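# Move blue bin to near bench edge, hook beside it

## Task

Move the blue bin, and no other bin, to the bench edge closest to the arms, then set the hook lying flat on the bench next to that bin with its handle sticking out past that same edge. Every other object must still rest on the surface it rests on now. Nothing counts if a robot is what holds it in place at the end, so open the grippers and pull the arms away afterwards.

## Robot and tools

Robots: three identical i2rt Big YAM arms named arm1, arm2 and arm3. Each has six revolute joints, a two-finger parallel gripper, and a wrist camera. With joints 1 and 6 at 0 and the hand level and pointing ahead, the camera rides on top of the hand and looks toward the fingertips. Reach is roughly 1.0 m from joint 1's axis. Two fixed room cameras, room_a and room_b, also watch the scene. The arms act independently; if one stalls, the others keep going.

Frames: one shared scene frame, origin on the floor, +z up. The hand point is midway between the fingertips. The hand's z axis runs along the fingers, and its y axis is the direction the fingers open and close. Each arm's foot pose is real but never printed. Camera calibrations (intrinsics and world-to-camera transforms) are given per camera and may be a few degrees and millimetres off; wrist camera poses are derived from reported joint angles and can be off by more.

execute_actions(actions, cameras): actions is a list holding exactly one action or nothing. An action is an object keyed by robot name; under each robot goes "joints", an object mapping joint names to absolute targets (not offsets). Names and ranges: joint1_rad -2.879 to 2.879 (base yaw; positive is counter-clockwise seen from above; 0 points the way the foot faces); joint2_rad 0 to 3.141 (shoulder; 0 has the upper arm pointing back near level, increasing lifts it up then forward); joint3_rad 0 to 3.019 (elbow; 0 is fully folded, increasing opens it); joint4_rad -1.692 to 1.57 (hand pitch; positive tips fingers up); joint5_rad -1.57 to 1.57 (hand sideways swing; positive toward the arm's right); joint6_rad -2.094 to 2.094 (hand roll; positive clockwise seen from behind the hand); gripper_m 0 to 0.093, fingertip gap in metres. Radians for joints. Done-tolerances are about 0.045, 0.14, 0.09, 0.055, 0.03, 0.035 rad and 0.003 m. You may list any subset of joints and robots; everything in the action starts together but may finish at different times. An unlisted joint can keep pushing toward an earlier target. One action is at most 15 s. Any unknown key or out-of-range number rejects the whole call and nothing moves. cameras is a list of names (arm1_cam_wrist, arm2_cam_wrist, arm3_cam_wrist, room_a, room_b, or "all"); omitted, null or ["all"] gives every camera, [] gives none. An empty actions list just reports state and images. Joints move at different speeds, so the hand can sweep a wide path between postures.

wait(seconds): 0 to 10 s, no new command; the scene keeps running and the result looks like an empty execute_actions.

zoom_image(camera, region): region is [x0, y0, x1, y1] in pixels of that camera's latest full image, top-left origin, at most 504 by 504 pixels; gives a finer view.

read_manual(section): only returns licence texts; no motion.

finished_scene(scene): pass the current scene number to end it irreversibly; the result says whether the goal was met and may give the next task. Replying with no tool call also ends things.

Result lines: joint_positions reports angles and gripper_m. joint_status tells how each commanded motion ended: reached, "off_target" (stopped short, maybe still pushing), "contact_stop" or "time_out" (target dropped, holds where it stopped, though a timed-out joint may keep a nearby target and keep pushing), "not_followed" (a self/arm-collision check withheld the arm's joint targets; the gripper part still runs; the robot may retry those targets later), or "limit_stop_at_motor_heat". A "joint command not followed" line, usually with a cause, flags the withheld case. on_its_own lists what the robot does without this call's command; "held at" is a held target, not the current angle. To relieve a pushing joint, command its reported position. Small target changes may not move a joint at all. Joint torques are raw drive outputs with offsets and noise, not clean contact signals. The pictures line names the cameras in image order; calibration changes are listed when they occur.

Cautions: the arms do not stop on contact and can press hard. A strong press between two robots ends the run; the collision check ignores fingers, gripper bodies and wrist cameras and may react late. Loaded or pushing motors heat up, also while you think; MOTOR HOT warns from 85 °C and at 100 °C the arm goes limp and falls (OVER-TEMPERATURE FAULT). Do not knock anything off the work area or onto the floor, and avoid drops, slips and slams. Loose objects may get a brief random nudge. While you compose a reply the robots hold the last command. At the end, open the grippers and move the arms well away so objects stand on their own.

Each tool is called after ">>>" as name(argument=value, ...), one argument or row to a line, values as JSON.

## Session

>>> execute_actions(
  actions=[],
)

Scene clock: 0.00 s.
Joint torques (N m, as the arm reports them, + toward a larger angle): no reading
Motor temperatures (°C, as the motors report them): arm1=[22 27 31 27 22 22] | arm2=[24 24 29 23 22 23] | arm3=[26 26 30 23 26 25]
arm1.joint_positions: joint1_rad=-0.478 joint2_rad=+0.421 joint3_rad=+1.670 joint4_rad=-1.328 joint5_rad=-0.178 joint6_rad=+0.064 gripper_m=+0.094
arm1.joint_status: not commanded
arm1.hand: x=-0.9520 y=+0.0723 z=+1.3983 quat_wxyz=(-0.552, +0.381, -0.629, -0.393) (m; scene frame)
arm2.joint_positions: joint1_rad=+0.836 joint2_rad=+0.294 joint3_rad=+1.451 joint4_rad=-1.355 joint5_rad=+0.118 joint6_rad=-0.421 gripper_m=+0.095
arm2.joint_status: not commanded
arm2.hand: x=-0.0554 y=+0.0634 z=+1.3484 quat_wxyz=(-0.349, +0.769, -0.100, -0.526) (m; scene frame)
arm3.joint_positions: joint1_rad=-0.515 joint2_rad=+0.436 joint3_rad=+1.666 joint4_rad=-1.484 joint5_rad=+0.094 joint6_rad=+0.369 gripper_m=+0.094
arm3.joint_status: not commanded
arm3.hand: x=+1.0088 y=+0.0528 z=+1.3686 quat_wxyz=(-0.494, +0.232, -0.757, -0.361) (m; scene frame)
pictures: arm1_cam_wrist, arm2_cam_wrist, arm3_cam_wrist, room_a, room_b
camera_calibration (this result's frames):
arm1_cam_wrist: T_world_to_cam=[[0.910875, -0.40647, -0.0713395, 0.995454], [-0.314466, -0.571696, -0.757809, 0.804537], [0.267242, 0.712703, -0.648565, 1.23247], [0, 0, 0, 1]] pos_world=[-0.983101, -0.0138088, 1.48003]
arm2_cam_wrist: T_world_to_cam=[[0.512896, 0.741325, 0.432867, -0.596846], [0.781085, -0.193803, -0.593588, 0.862273], [-0.356151, 0.642555, -0.678439, 0.983465], [0, 0, 0, 1]] pos_world=[-0.017127, -0.0223629, 1.43741]
arm3_cam_wrist: T_world_to_cam=[[0.722588, -0.623067, -0.299424, -0.287871], [-0.648098, -0.459915, -0.606998, 1.51281], [0.24049, 0.632666, -0.736138, 0.856246], [0, 0, 0, 1]] pos_world=[0.982541, -0.0253176, 1.46239]
Images, in order (width x height): arm1_cam_wrist 616x616, arm2_cam_wrist 616x616, arm3_cam_wrist 616x616, room_a 504x504, room_b 504x504.

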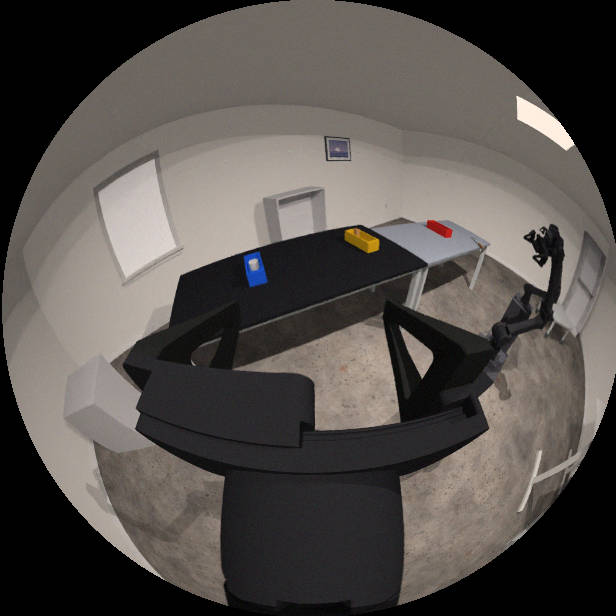

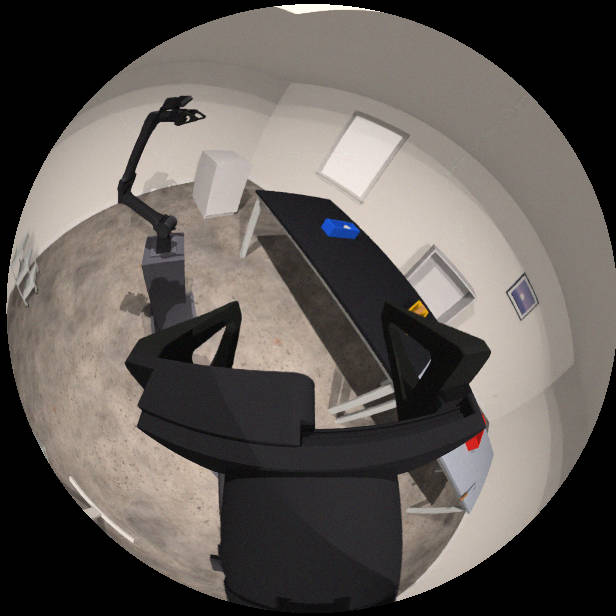

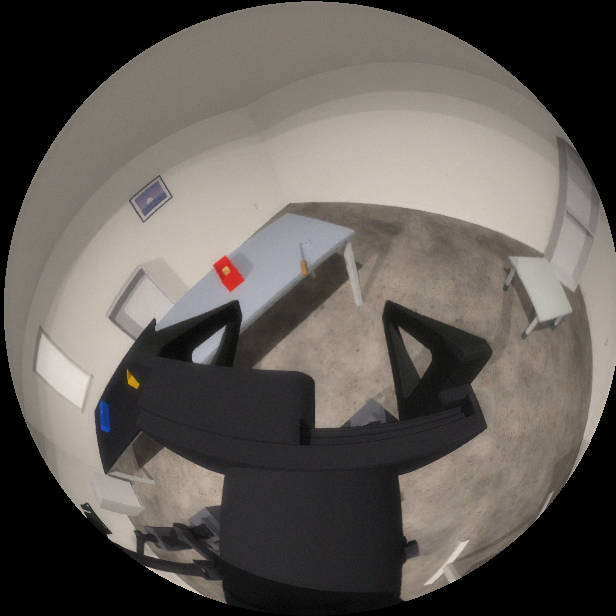

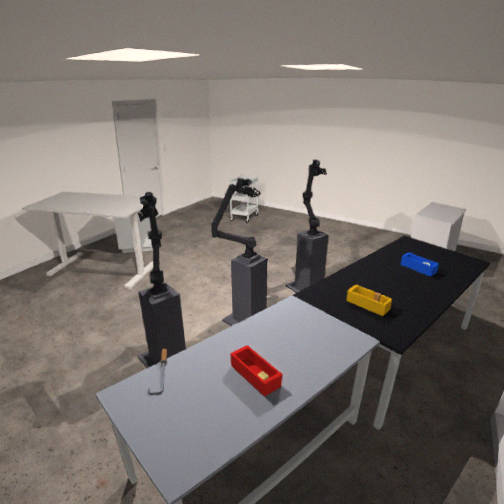

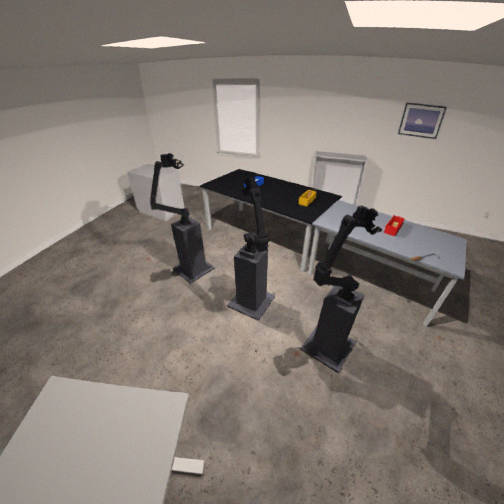

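>>> zoom_image(
  camera="room_a",
  region=[90, 330, 250, 430],
)

>>> zoom_image(
  camera="arm3_cam_wrist",
  region=[240, 200, 380, 310],
)

>>> zoom_image(
  camera="room_b",
  region=[370, 220, 480, 290],
)

>>> zoom_image(
  camera="arm1_cam_wrist",
  region=[160, 220, 340, 350],
)

>>> zoom_image(
  camera="room_a",
  region=[360, 225, 500, 325],
)

Region (90, 330, 250, 430) of room_a's 504x504 image, scaled by 3.150, with more detail than that image has; it fills the top 315 rows of this view, and the rest is white.

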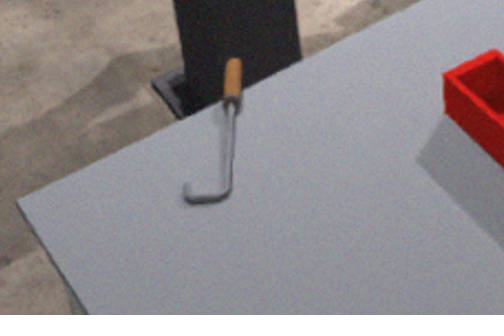

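Region (240, 200, 380, 310) of arm3_cam_wrist's 616x616 image, scaled by 3.600, with more detail than that image has; it fills the top 396 rows of this view, and the rest is white.

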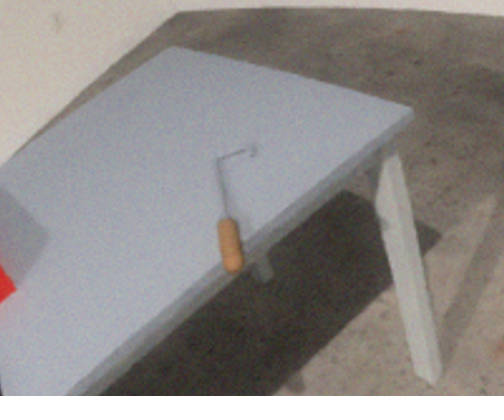

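Region (370, 220, 480, 290) of room_b's 504x504 image, scaled by 4.582, with more detail than that image has; it fills the top 321 rows of this view, and the rest is white.

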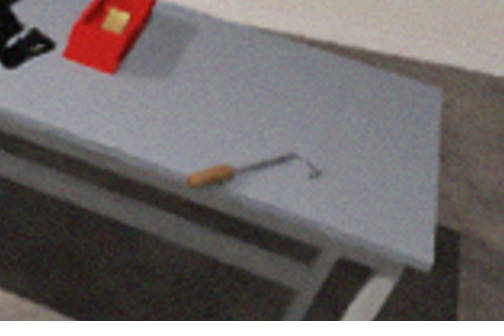

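Region (160, 220, 340, 350) of arm1_cam_wrist's 616x616 image, scaled by 2.800, with more detail than that image has.

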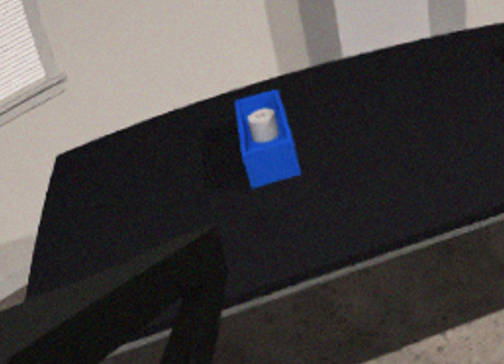

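Region (360, 225, 500, 325) of room_a's 504x504 image, scaled by 3.600, with more detail than that image has; it fills the top 360 rows of this view, and the rest is white.

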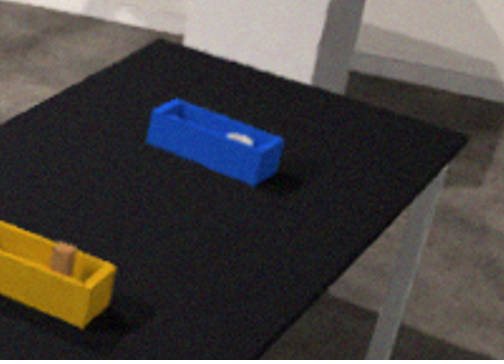

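>>> execute_actions(
  actions=[
    {"arm3": {"joints": {"joint1_rad": -0.374, "joint2_rad": 2.16, "joint3_rad": 1.222, "joint4_rad": 0.96, "joint5_rad": 0.188, "joint6_rad": 1.57, "gripper_m": 0.075}}, "arm2": {"joints": {"joint1_rad": -1.29, "joint2_rad": 1.162, "joint3_rad": 0.377, "joint4_rad": 0.8, "joint5_rad": 0.0, "joint6_rad": 0.22, "gripper_m": 0.09}}, "arm1": {"joints": {"joint1_rad": -0.943, "joint2_rad": 1.428, "joint3_rad": 1.925, "joint4_rad": -1.65, "joint5_rad": 0.0, "joint6_rad": -1.27, "gripper_m": 0.09}}},
  ],
  cameras=["arm3_cam_wrist", "room_a", "room_b"],
)

Scene clock: 122.17 s.
Joint torques (N m, as the arm reports them, + toward a larger angle): arm1=[-1.8  -7.99  9.04  0.37  0.01 -0.15] | arm2=[-0.23 -5.68  8.19  3.29  0.   -0.04] | arm3=[  1.97 -22.89   6.49   3.78   0.01  -0.04]
Motor temperatures (°C, as the motors report them): arm1=[22 27 31 27 22 22] | arm2=[24 24 30 23 22 23] | arm3=[26 26 30 23 26 25]
arm1.joint_positions: joint1_rad=-0.932 joint2_rad=+1.414 joint3_rad=+1.905 joint4_rad=-1.640 joint5_rad=-0.004 joint6_rad=-1.261 gripper_m=+0.090
arm1.joint_status: all done
arm1.hand: x=-0.5610 y=+0.2357 z=+1.1790 quat_wxyz=(-0.195, +0.764, -0.610, +0.075) (m; scene frame)
arm2.joint_positions: joint1_rad=-1.285 joint2_rad=+1.163 joint3_rad=+0.375 joint4_rad=+0.770 joint5_rad=+0.001 joint6_rad=+0.210 gripper_m=+0.090
arm2.joint_status: all done
arm2.hand: x=+0.4072 y=+0.1939 z=+0.9782 quat_wxyz=(-0.670, +0.077, -0.704, -0.221) (m; scene frame)
arm3.joint_positions: joint1_rad=-0.384 joint2_rad=+2.163 joint3_rad=+1.216 joint4_rad=+0.939 joint5_rad=+0.187 joint6_rad=+1.558 gripper_m=+0.075
arm3.joint_status: all done
arm3.hand: x=+1.2933 y=+0.6744 z=+0.8097 quat_wxyz=(-0.216, -0.201, -0.682, -0.669) (m; scene frame)
pictures: arm3_cam_wrist, room_a, room_b
camera_calibration (this result's frames):
arm3_cam_wrist: T_world_to_cam=[[0.0392183, -0.0253988, -0.998908, 0.773603], [-0.999056, -0.0196912, -0.0387234, 1.34066], [-0.0186862, 0.999483, -0.0261471, -0.503876], [0, 0, 0, 1]] pos_world=[1.29964, 0.549664, 0.811498]
Images, in order (width x height): arm3_cam_wrist 616x616, room_a 504x504, room_b 504x504.

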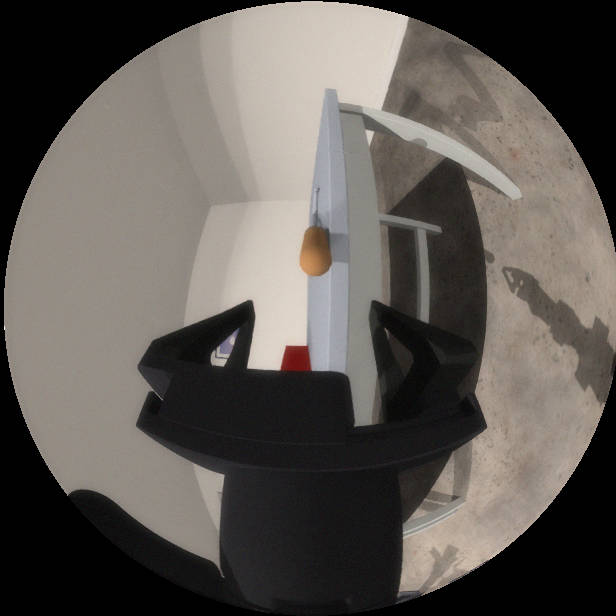

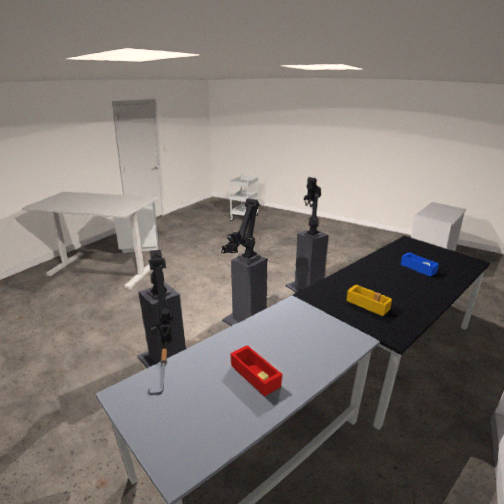

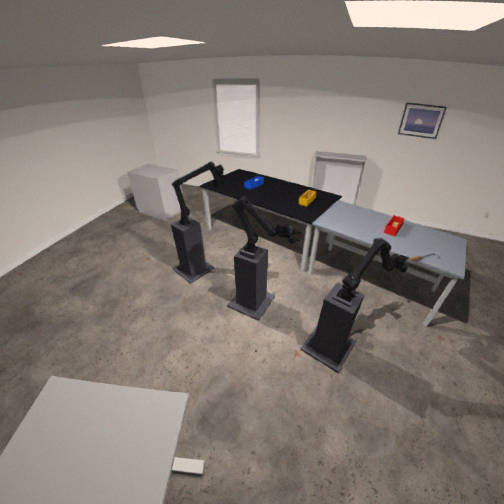

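>>> zoom_image(
  camera="arm3_cam_wrist",
  region=[230, 170, 410, 330],
)

Region (230, 170, 410, 330) of arm3_cam_wrist's 616x616 image, scaled by 2.800, with more detail than that image has.

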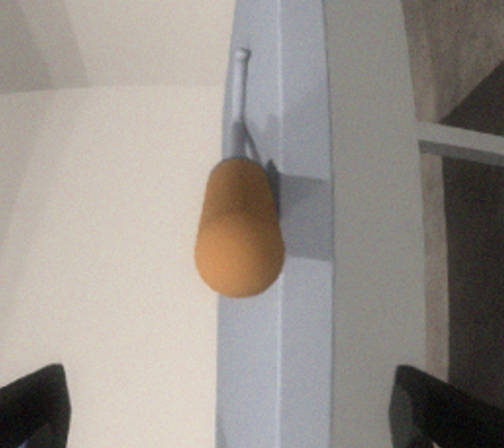

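>>> execute_actions(
  actions=[
    {"arm3": {"joints": {"joint1_rad": -0.418, "joint2_rad": 2.265, "joint3_rad": 1.455, "joint4_rad": 0.835, "joint5_rad": 0.152, "gripper_m": 0.09}}},
  ],
  cameras=["arm3_cam_wrist"],
)

>>> zoom_image(
  camera="arm3_cam_wrist",
  region=[200, 170, 430, 370],
)

Scene clock: 181.47 s.
Joint torques (N m, as the arm reports them, + toward a larger angle): arm1=[-1.42 -8.57  9.02  0.3  -0.02 -0.1 ] | arm2=[ 0.18 -5.07  7.99  3.16  0.05  0.05] | arm3=[  0.34 -24.91   9.04   2.51  -0.09  -0.05]
Motor temperatures (°C, as the motors report them): arm1=[22 27 33 27 22 22] | arm2=[24 24 31 24 22 23] | arm3=[26 27 30 23 26 25]
arm1.joint_positions: joint1_rad=-0.932 joint2_rad=+1.414 joint3_rad=+1.905 joint4_rad=-1.640 joint5_rad=-0.004 joint6_rad=-1.261 gripper_m=+0.090
arm1.joint_status: not commanded
arm1.hand: x=-0.5610 y=+0.2357 z=+1.1790 quat_wxyz=(-0.195, +0.764, -0.610, +0.075) (m; scene frame)
arm2.joint_positions: joint1_rad=-1.285 joint2_rad=+1.163 joint3_rad=+0.375 joint4_rad=+0.770 joint5_rad=+0.001 joint6_rad=+0.210 gripper_m=+0.090
arm2.joint_status: not commanded
arm2.hand: x=+0.4072 y=+0.1939 z=+0.9782 quat_wxyz=(-0.670, +0.077, -0.704, -0.221) (m; scene frame)
arm3.joint_positions: joint1_rad=-0.411 joint2_rad=+2.263 joint3_rad=+1.420 joint4_rad=+0.845 joint5_rad=+0.154 joint6_rad=+1.559 gripper_m=+0.090
arm3.joint_status: all done
arm3.hand: x=+1.3315 y=+0.7202 z=+0.8091 quat_wxyz=(-0.214, -0.199, -0.679, -0.674) (m; scene frame)
pictures: arm3_cam_wrist
camera_calibration (this result's frames):
arm3_cam_wrist: T_world_to_cam=[[0.0429664, -0.0150144, -0.998964, 0.760219], [-0.998778, -0.0250983, -0.0425812, 1.38639], [-0.0244329, 0.999572, -0.0160744, -0.549541], [0, 0, 0, 1]] pos_world=[1.33861, 0.595516, 0.809631]
Images, in order (width x height): arm3_cam_wrist 616x616.

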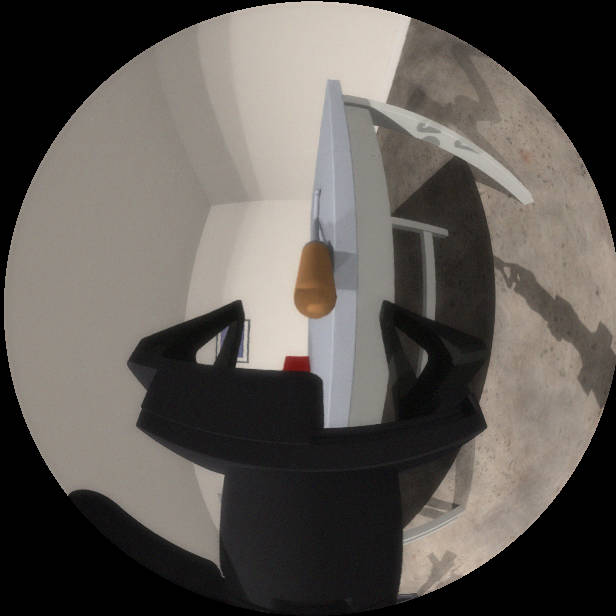

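Region (200, 170, 430, 370) of arm3_cam_wrist's 616x616 image, scaled by 2.191, with more detail than that image has; it fills the top 438 rows of this view, and the rest is white.

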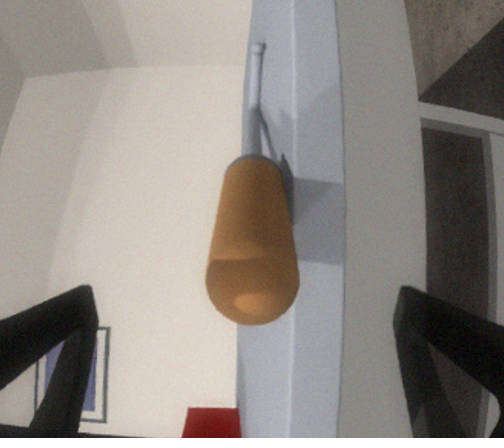

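>>> execute_actions(
  actions=[],
)

Scene clock: 205.07 s.
Joint torques (N m, as the arm reports them, + toward a larger angle): arm1=[-1.43 -8.64  9.02  0.34 -0.02 -0.13] | arm2=[-0.7  -4.85  8.4   3.4  -0.01  0.02] | arm3=[  0.55 -24.48   9.03   2.42  -0.09  -0.05]
Motor temperatures (°C, as the motors report them): arm1=[22 27 34 27 22 22] | arm2=[24 24 31 24 22 23] | arm3=[26 27 31 23 26 25]
arm1.joint_positions: joint1_rad=-0.932 joint2_rad=+1.414 joint3_rad=+1.905 joint4_rad=-1.640 joint5_rad=-0.004 joint6_rad=-1.261 gripper_m=+0.090
arm1.joint_status: not commanded
arm1.hand: x=-0.5610 y=+0.2357 z=+1.1790 quat_wxyz=(-0.195, +0.764, -0.610, +0.075) (m; scene frame)
arm2.joint_positions: joint1_rad=-1.285 joint2_rad=+1.163 joint3_rad=+0.375 joint4_rad=+0.770 joint5_rad=+0.001 joint6_rad=+0.210 gripper_m=+0.090
arm2.joint_status: not commanded
arm2.hand: x=+0.4072 y=+0.1939 z=+0.9782 quat_wxyz=(-0.670, +0.077, -0.704, -0.221) (m; scene frame)
arm3.joint_positions: joint1_rad=-0.411 joint2_rad=+2.263 joint3_rad=+1.420 joint4_rad=+0.845 joint5_rad=+0.154 joint6_rad=+1.559 gripper_m=+0.090
arm3.joint_status: all done
arm3.hand: x=+1.3315 y=+0.7202 z=+0.8091 quat_wxyz=(-0.214, -0.199, -0.679, -0.674) (m; scene frame)
pictures: arm1_cam_wrist, arm2_cam_wrist, arm3_cam_wrist, room_a, room_b
camera_calibration (this result's frames):
arm1_cam_wrist: T_world_to_cam=[[0.900216, 0.180322, 0.396352, -0.00567988], [-0.0104823, -0.900989, 0.433716, -0.301849], [0.435317, -0.394593, -0.809194, 1.41393], [0, 0, 0, 1]] pos_world=[-0.613559, 0.286989, 1.27731]
arm2_cam_wrist: T_world_to_cam=[[0.413626, -0.886943, -0.205536, 0.210053], [-0.59996, -0.0957277, -0.794282, 1.04618], [0.684808, 0.451849, -0.571726, 0.321977], [0, 0, 0, 1]] pos_world=[0.320288, 0.140968, 1.05821]
arm3_cam_wrist: T_world_to_cam=[[0.0429664, -0.0150144, -0.998964, 0.760219], [-0.998778, -0.0250983, -0.0425812, 1.38639], [-0.0244329, 0.999572, -0.0160744, -0.549541], [0, 0, 0, 1]] pos_world=[1.33861, 0.595516, 0.809631]
Images, in order (width x height): arm1_cam_wrist 616x616, arm2_cam_wrist 616x616, arm3_cam_wrist 616x616, room_a 504x504, room_b 504x504.

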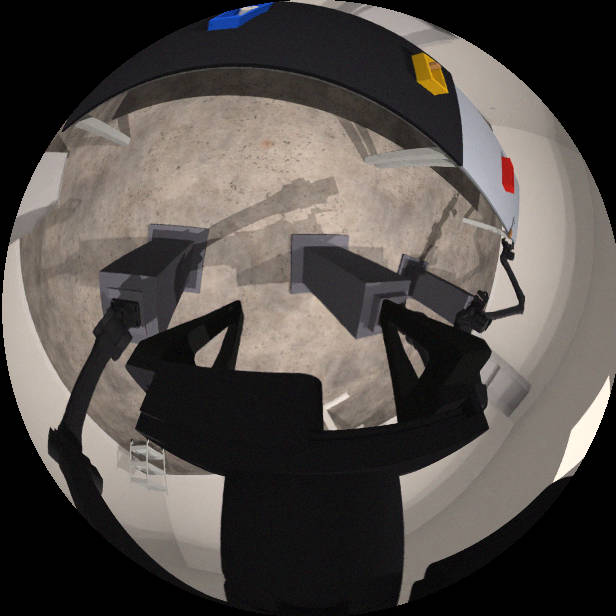

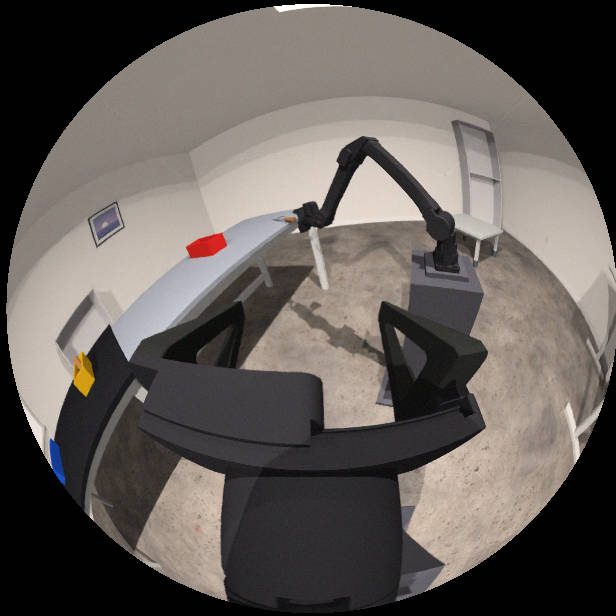

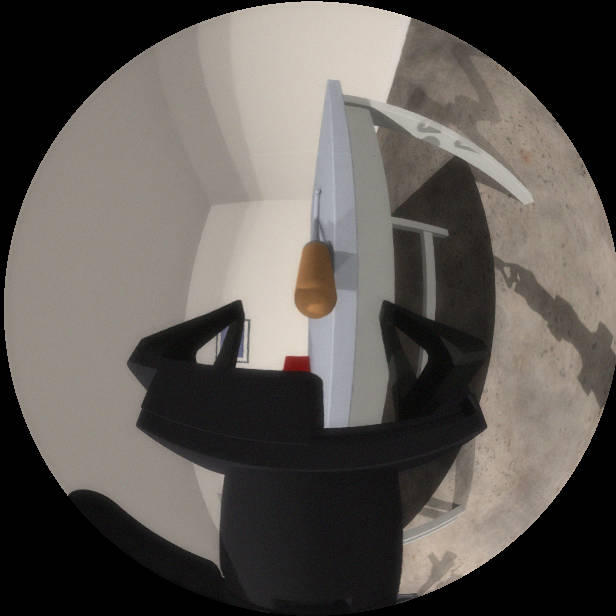

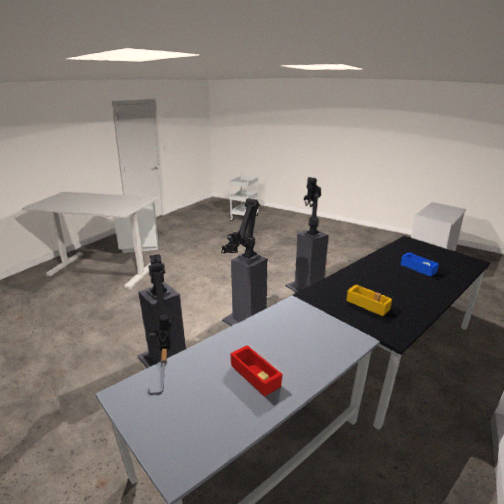

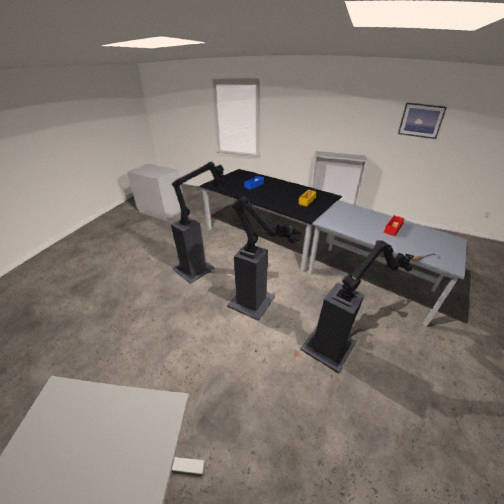

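>>> execute_actions(
  actions=[
    {"arm3": {"joints": {"joint2_rad": 2.412, "joint3_rad": 1.657, "joint4_rad": 0.945}}},
  ],
  cameras=["arm3_cam_wrist", "room_a"],
)

Scene clock: 282.07 s.
Joint torques (N m, as the arm reports them, + toward a larger angle): arm1=[-1.21 -8.9   9.12  0.34 -0.01 -0.13] | arm2=[-0.14 -5.31  8.13  3.16 -0.02 -0.04] | arm3=[  0.22 -25.4    9.99   3.74  -0.09  -0.05]
Motor temperatures (°C, as the motors report them): arm1=[22 27 34 27 22 22] | arm2=[24 24 31 24 22 23] | arm3=[26 27 31 23 26 25]
arm1.joint_positions: joint1_rad=-0.932 joint2_rad=+1.414 joint3_rad=+1.905 joint4_rad=-1.640 joint5_rad=-0.004 joint6_rad=-1.261 gripper_m=+0.090
arm1.joint_status: not commanded
arm1.hand: x=-0.5610 y=+0.2357 z=+1.1790 quat_wxyz=(-0.195, +0.764, -0.610, +0.075) (m; scene frame)
arm2.joint_positions: joint1_rad=-1.285 joint2_rad=+1.163 joint3_rad=+0.375 joint4_rad=+0.770 joint5_rad=+0.001 joint6_rad=+0.210 gripper_m=+0.090
arm2.joint_status: not commanded
arm2.hand: x=+0.4072 y=+0.1939 z=+0.9782 quat_wxyz=(-0.670, +0.077, -0.704, -0.221) (m; scene frame)
arm3.joint_positions: joint1_rad=-0.411 joint2_rad=+2.398 joint3_rad=+1.611 joint4_rad=+0.925 joint5_rad=+0.154 joint6_rad=+1.559 gripper_m=+0.090
arm3.joint_status: all done
arm3.hand: x=+1.3501 y=+0.7600 z=+0.8144 quat_wxyz=(-0.220, -0.192, -0.630, -0.720) (m; scene frame)
pictures: arm3_cam_wrist, room_a
camera_calibration (this result's frames):
arm3_cam_wrist: T_world_to_cam=[[0.100039, 0.106797, -0.989235, 0.587756], [-0.994568, -0.0179809, -0.102519, 1.44385], [-0.0287361, 0.994118, 0.104419, -0.676933], [0, 0, 0, 1]] pos_world=[1.35776, 0.636142, 0.800136]
Images, in order (width x height): arm3_cam_wrist 616x616, room_a 504x504.

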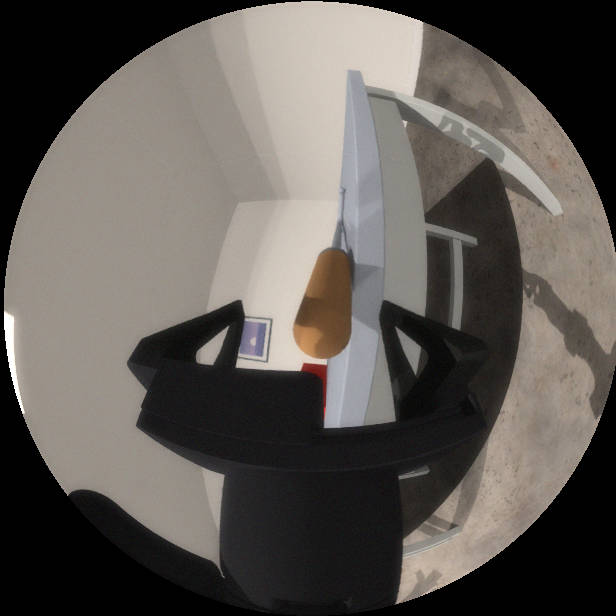

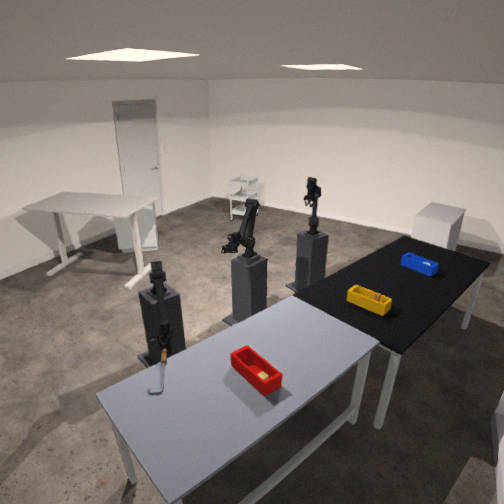

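>>> execute_actions(
  actions=[
    {"arm3": {"joints": {"gripper_m": 0.0}}},
  ],
  cameras=["arm3_cam_wrist", "room_a"],
)

Scene clock: 285.77 s.
Joint torques (N m, as the arm reports them, + toward a larger angle): arm1=[-1.16 -8.61  8.87  0.37 -0.01 -0.17] | arm2=[-0.97 -4.96  8.14  3.3  -0.02 -0.06] | arm3=[  0.38 -26.32   9.93   3.67  -0.07  -0.07]
Motor temperatures (°C, as the motors report them): arm1=[22 27 34 27 22 22] | arm2=[24 24 31 24 22 23] | arm3=[26 27 31 23 26 25]
arm1.joint_positions: joint1_rad=-0.932 joint2_rad=+1.414 joint3_rad=+1.905 joint4_rad=-1.640 joint5_rad=-0.004 joint6_rad=-1.261 gripper_m=+0.090
arm1.joint_status: not commanded
arm1.hand: x=-0.5610 y=+0.2357 z=+1.1790 quat_wxyz=(-0.195, +0.764, -0.610, +0.075) (m; scene frame)
arm2.joint_positions: joint1_rad=-1.285 joint2_rad=+1.163 joint3_rad=+0.375 joint4_rad=+0.770 joint5_rad=+0.001 joint6_rad=+0.210 gripper_m=+0.090
arm2.joint_status: not commanded
arm2.hand: x=+0.4072 y=+0.1939 z=+0.9782 quat_wxyz=(-0.670, +0.077, -0.704, -0.221) (m; scene frame)
arm3.joint_positions: joint1_rad=-0.411 joint2_rad=+2.407 joint3_rad=+1.611 joint4_rad=+0.925 joint5_rad=+0.153 joint6_rad=+1.562 gripper_m=+0.031
arm3.joint_status: gripper_m off_target (ended at +0.031, target +0.000)
arm3.hand: x=+1.3499 y=+0.7597 z=+0.8066 quat_wxyz=(-0.219, -0.193, -0.633, -0.717) (m; scene frame)
pictures: arm3_cam_wrist, room_a
camera_calibration (this result's frames):
arm3_cam_wrist: T_world_to_cam=[[0.0941528, 0.100449, -0.990477, 0.593881], [-0.995131, -0.0196331, -0.0965863, 1.44008], [-0.0291481, 0.994748, 0.0981113, -0.670647], [0, 0, 0, 1]] pos_world=[1.3576, 0.635744, 0.793115]
Images, in order (width x height): arm3_cam_wrist 616x616, room_a 504x504.

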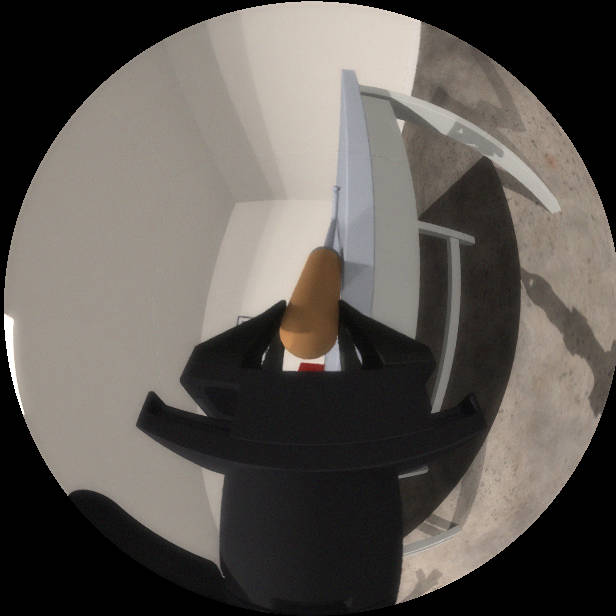

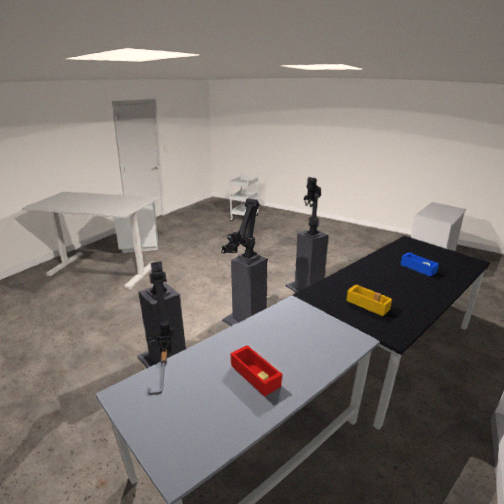

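>>> execute_actions(
  actions=[
    {"arm3": {"joints": {"joint1_rad": 1.093, "joint2_rad": 1.35, "joint4_rad": -1.44, "joint5_rad": 0.0}}},
  ],
)

Scene clock: 331.77 s.
Joint torques (N m, as the arm reports them, + toward a larger angle): arm1=[-1.27 -8.08  9.01  0.36 -0.02 -0.16] | arm2=[-0.04 -5.24  8.55  3.24  0.   -0.07] | arm3=[  1.09 -14.16  10.06   1.76  -0.14   0.13]
Motor temperatures (°C, as the motors report them): arm1=[22 27 34 27 22 22] | arm2=[24 24 31 24 22 23] | arm3=[26 28 32 23 26 25]
arm1.joint_positions: joint1_rad=-0.932 joint2_rad=+1.414 joint3_rad=+1.905 joint4_rad=-1.640 joint5_rad=-0.004 joint6_rad=-1.261 gripper_m=+0.090
arm1.joint_status: not commanded
arm1.hand: x=-0.5610 y=+0.2357 z=+1.1790 quat_wxyz=(-0.195, +0.764, -0.610, +0.075) (m; scene frame)
arm2.joint_positions: joint1_rad=-1.286 joint2_rad=+1.164 joint3_rad=+0.369 joint4_rad=+0.770 joint5_rad=+0.000 joint6_rad=+0.214 gripper_m=+0.090
arm2.joint_status: not commanded
arm2.hand: x=+0.4056 y=+0.1932 z=+0.9740 quat_wxyz=(-0.667, +0.076, -0.707, -0.222) (m; scene frame)
arm3.joint_positions: joint1_rad=+1.091 joint2_rad=+1.360 joint3_rad=+1.633 joint4_rad=-1.439 joint5_rad=+0.006 joint6_rad=+1.547 gripper_m=+0.030
arm3.joint_status: all done
arm3.hand: x=+0.5457 y=+0.2287 z=+1.1053 quat_wxyz=(+0.096, +0.507, -0.840, -0.171) (m; scene frame)
pictures: arm1_cam_wrist, arm2_cam_wrist, arm3_cam_wrist, room_a, room_b
camera_calibration (this result's frames):
arm1_cam_wrist: T_world_to_cam=[[0.900216, 0.180322, 0.396352, -0.00567988], [-0.0104823, -0.900989, 0.433716, -0.301849], [0.435317, -0.394593, -0.809194, 1.41393], [0, 0, 0, 1]] pos_world=[-0.613559, 0.286989, 1.27731]
arm2_cam_wrist: T_world_to_cam=[[0.412359, -0.886642, -0.209345, 0.213391], [-0.607191, -0.0961688, -0.788714, 1.03943], [0.679175, 0.452346, -0.578017, 0.329262], [0, 0, 0, 1]] pos_world=[0.319513, 0.140222, 1.05481]
arm3_cam_wrist: T_world_to_cam=[[0.823817, -0.406948, -0.394612, 0.0780418], [-0.167946, -0.840112, 0.515758, -0.282306], [-0.541405, -0.358616, -0.760444, 1.3428], [0, 0, 0, 1]] pos_world=[0.615293, 0.276139, 1.19752]
Images, in order (width x height): arm1_cam_wrist 616x616, arm2_cam_wrist 616x616, arm3_cam_wrist 616x616, room_a 504x504, room_b 504x504.

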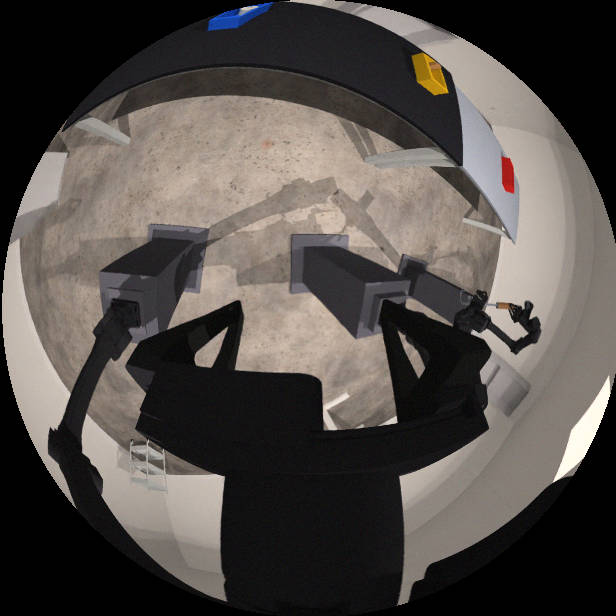

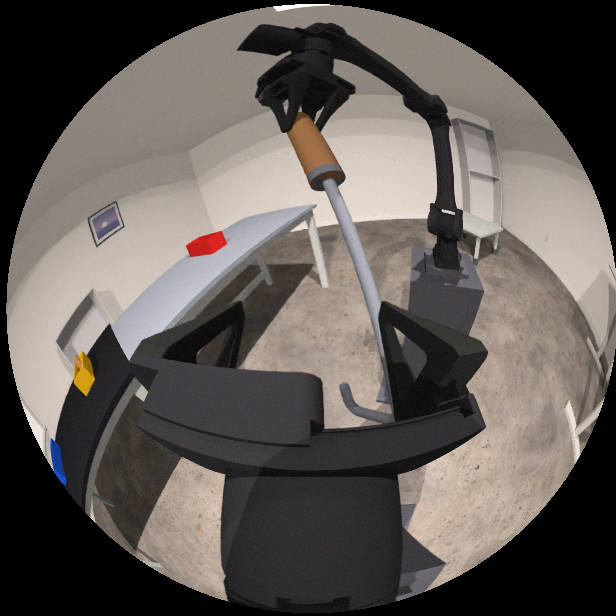

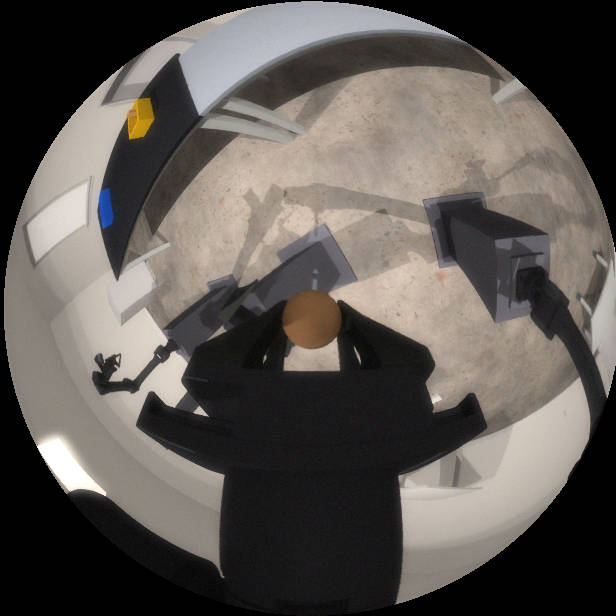

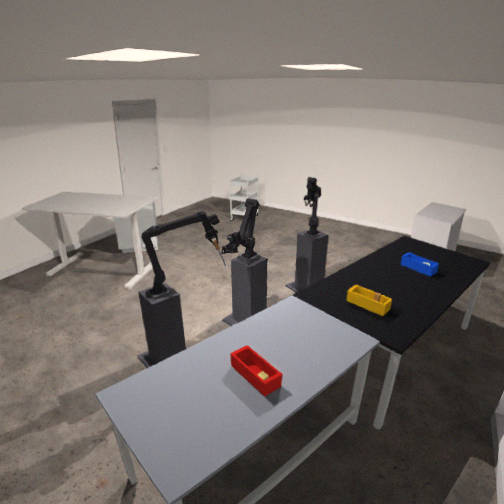

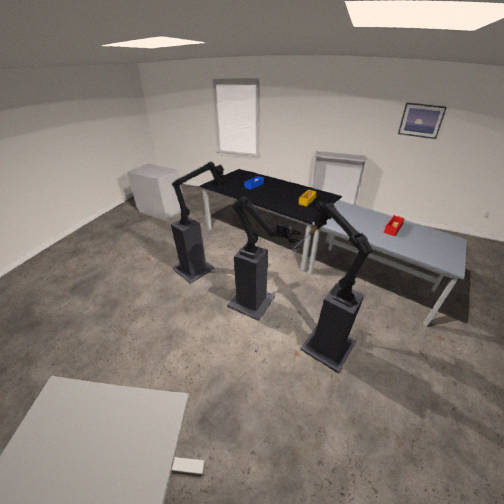

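>>> zoom_image(
  camera="arm2_cam_wrist",
  region=[200, 20, 500, 460],
)

>>> zoom_image(
  camera="arm3_cam_wrist",
  region=[160, 200, 460, 400],
)

Region (200, 20, 500, 460) of arm2_cam_wrist's 616x616 image, scaled by 1.145, with more detail than that image has; it fills the left 344 columns of this view, and the rest is white.

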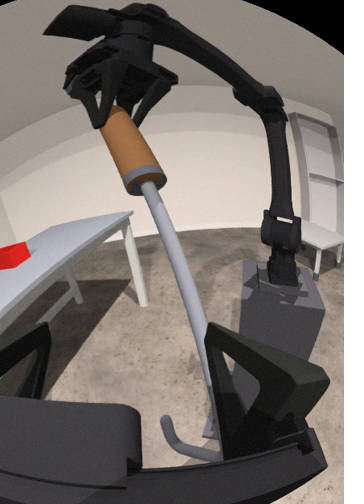

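Region (160, 200, 460, 400) of arm3_cam_wrist's 616x616 image, scaled by 1.680, with more detail than that image has.

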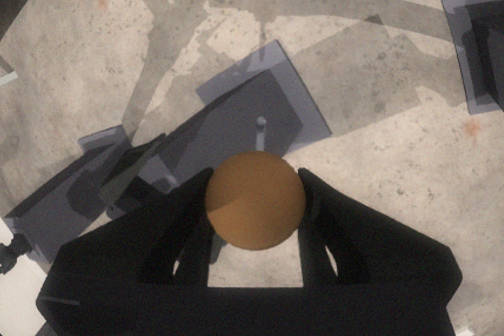

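>>> execute_actions(
  actions=[
    {"arm2": {"joints": {"joint1_rad": -1.343, "joint2_rad": 1.243, "joint3_rad": 0.71, "joint4_rad": 0.455, "joint6_rad": -0.19}}},
  ],
  cameras=["arm2_cam_wrist", "arm3_cam_wrist", "room_a", "room_b"],
)

Scene clock: 453.20 s.
Joint torques (N m, as the arm reports them, + toward a larger angle): arm1=[-1.5  -8.45  8.97  0.43  0.   -0.17] | arm2=[-0.4  -9.48 12.05  1.54  0.02 -0.17] | arm3=[  1.4  -14.2   10.13   1.77  -0.16   0.11]
Motor temperatures (°C, as the motors report them): arm1=[22 27 35 27 22 22] | arm2=[24 24 31 24 22 23] | arm3=[26 26 33 23 26 25]
arm1.joint_positions: joint1_rad=-0.932 joint2_rad=+1.414 joint3_rad=+1.905 joint4_rad=-1.640 joint5_rad=-0.004 joint6_rad=-1.261 gripper_m=+0.090
arm1.joint_status: not commanded
arm1.hand: x=-0.5610 y=+0.2357 z=+1.1790 quat_wxyz=(-0.195, +0.764, -0.610, +0.075) (m; scene frame)
arm2.joint_positions: joint1_rad=-1.337 joint2_rad=+1.252 joint3_rad=+0.678 joint4_rad=+0.472 joint5_rad=+0.000 joint6_rad=-0.179 gripper_m=+0.090
arm2.joint_status: all done
arm2.hand: x=+0.4935 y=+0.2029 z=+1.0284 quat_wxyz=(-0.672, +0.202, -0.709, -0.067) (m; scene frame)
arm3.joint_positions: joint1_rad=+1.091 joint2_rad=+1.360 joint3_rad=+1.633 joint4_rad=-1.439 joint5_rad=+0.006 joint6_rad=+1.547 gripper_m=+0.030
arm3.joint_status: not commanded
arm3.hand: x=+0.5457 y=+0.2287 z=+1.1053 quat_wxyz=(+0.096, +0.506, -0.840, -0.171) (m; scene frame)
pictures: arm2_cam_wrist, arm3_cam_wrist, room_a, room_b
camera_calibration (this result's frames):
arm2_cam_wrist: T_world_to_cam=[[0.385079, -0.905315, 0.179219, -0.185198], [-0.548771, -0.380752, -0.74423, 1.11983], [0.742001, 0.188237, -0.64343, 0.386468], [0, 0, 0, 1]] pos_world=[0.399085, 0.185966, 1.11527]
arm3_cam_wrist: T_world_to_cam=[[0.823645, -0.407288, -0.39462, 0.0782217], [-0.168205, -0.839987, 0.515877, -0.282326], [-0.541586, -0.358523, -0.760359, 1.34278], [0, 0, 0, 1]] pos_world=[0.615317, 0.276127, 1.19751]
Images, in order (width x height): arm2_cam_wrist 616x616, arm3_cam_wrist 616x616, room_a 504x504, room_b 504x504.

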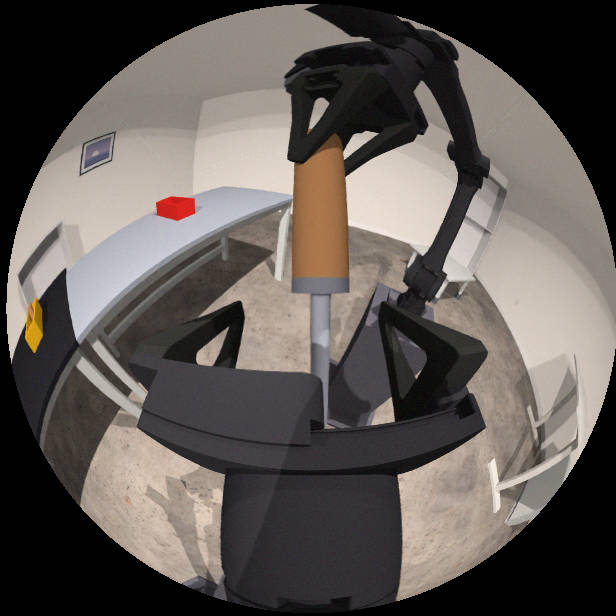

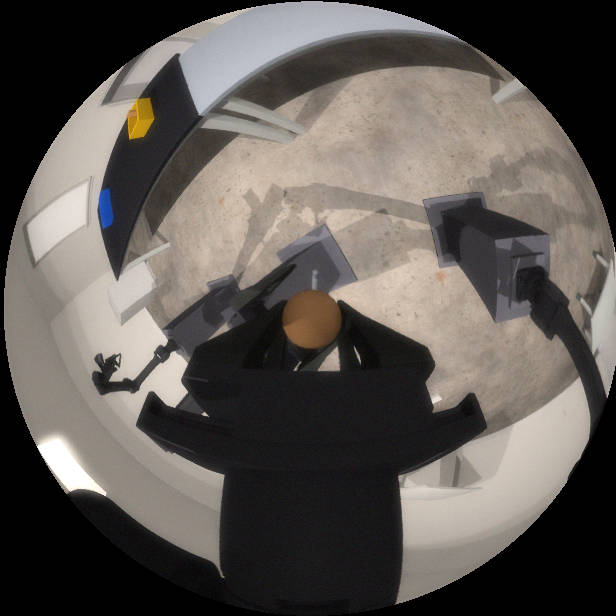

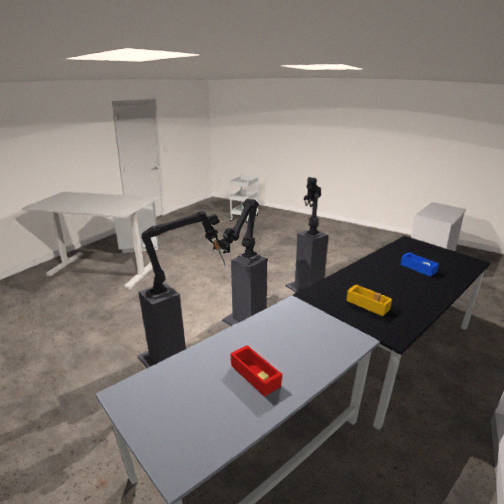

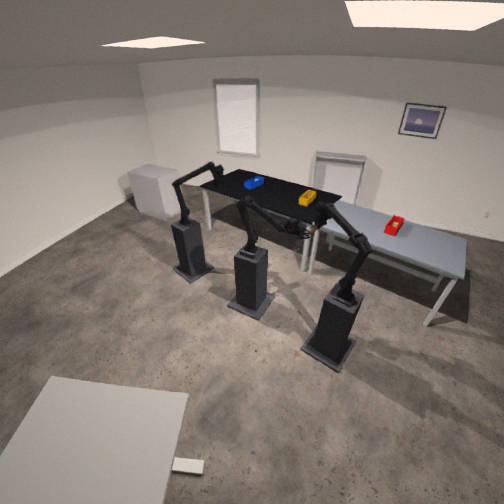

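>>> execute_actions(
  actions=[
    {"arm2": {"joints": {"gripper_m": 0.0}}},
  ],
  cameras=["arm2_cam_wrist", "arm3_cam_wrist"],
)

Scene clock: 467.13 s.
Joint torques (N m, as the arm reports them, + toward a larger angle): arm1=[-1.12 -7.97  8.97  0.36 -0.01 -0.13] | arm2=[-0.21 -7.64 11.87  1.45 -0.14 -0.16] | arm3=[  1.48 -14.18  10.09   1.71  -0.19   0.06]
Motor temperatures (°C, as the motors report them): arm1=[22 27 35 27 22 22] | arm2=[24 24 33 24 22 23] | arm3=[26 26 33 23 26 25]
arm1.joint_positions: joint1_rad=-0.932 joint2_rad=+1.414 joint3_rad=+1.905 joint4_rad=-1.640 joint5_rad=-0.004 joint6_rad=-1.261 gripper_m=+0.090
arm1.joint_status: not commanded
arm1.hand: x=-0.5610 y=+0.2357 z=+1.1790 quat_wxyz=(-0.195, +0.764, -0.610, +0.075) (m; scene frame)
arm2.joint_positions: joint1_rad=-1.342 joint2_rad=+1.252 joint3_rad=+0.678 joint4_rad=+0.472 joint5_rad=+0.005 joint6_rad=-0.182 gripper_m=+0.010
arm2.joint_status: gripper_m off_target (ended at +0.010, target +0.000)
arm2.hand: x=+0.4948 y=+0.1997 z=+1.0283 quat_wxyz=(-0.672, +0.200, -0.710, -0.062) (m; scene frame)
arm3.joint_positions: joint1_rad=+1.091 joint2_rad=+1.361 joint3_rad=+1.633 joint4_rad=-1.439 joint5_rad=+0.007 joint6_rad=+1.554 gripper_m=+0.030
arm3.joint_status: not commanded
arm3.hand: x=+0.5455 y=+0.2290 z=+1.1050 quat_wxyz=(+0.096, +0.504, -0.842, -0.170) (m; scene frame)
pictures: arm2_cam_wrist, arm3_cam_wrist
camera_calibration (this result's frames):
arm2_cam_wrist: T_world_to_cam=[[0.375832, -0.908588, 0.182259, -0.186446], [-0.552008, -0.377479, -0.743503, 1.11942], [0.744337, 0.178824, -0.643416, 0.386801], [0, 0, 0, 1]] pos_world=[0.40009, 0.183986, 1.11515]
arm3_cam_wrist: T_world_to_cam=[[0.820852, -0.413136, -0.394361, 0.0809291], [-0.173189, -0.838018, 0.517427, -0.28143], [-0.54425, -0.356432, -0.75944, 1.34249], [0, 0, 0, 1]] pos_world=[0.615481, 0.276099, 1.19708]
Images, in order (width x height): arm2_cam_wrist 616x616, arm3_cam_wrist 616x616.

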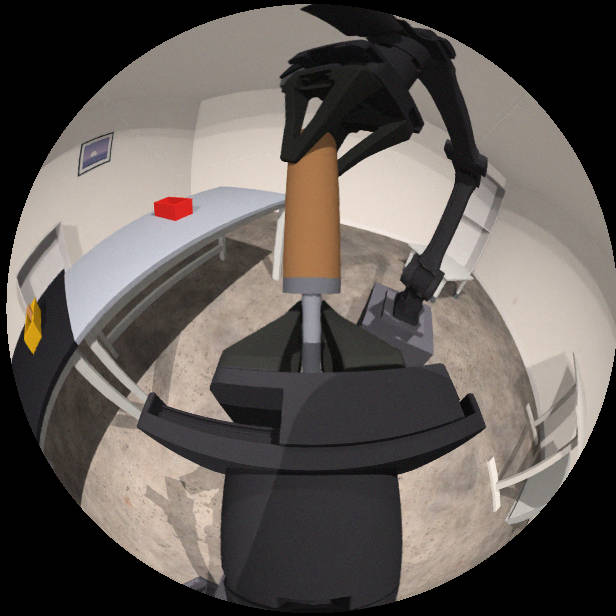

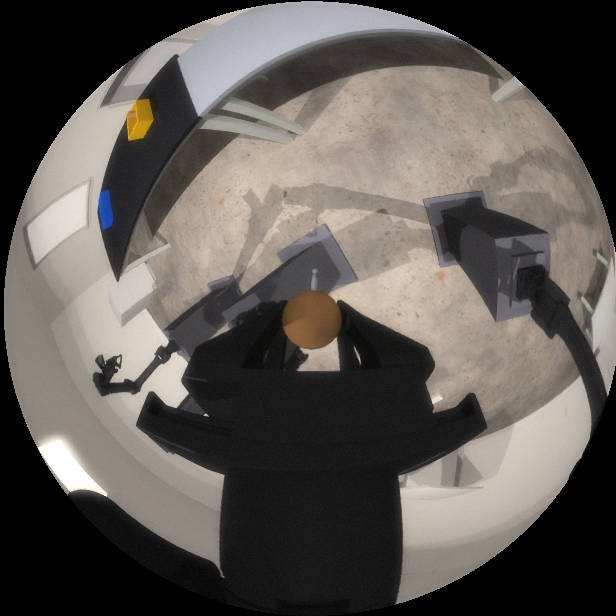

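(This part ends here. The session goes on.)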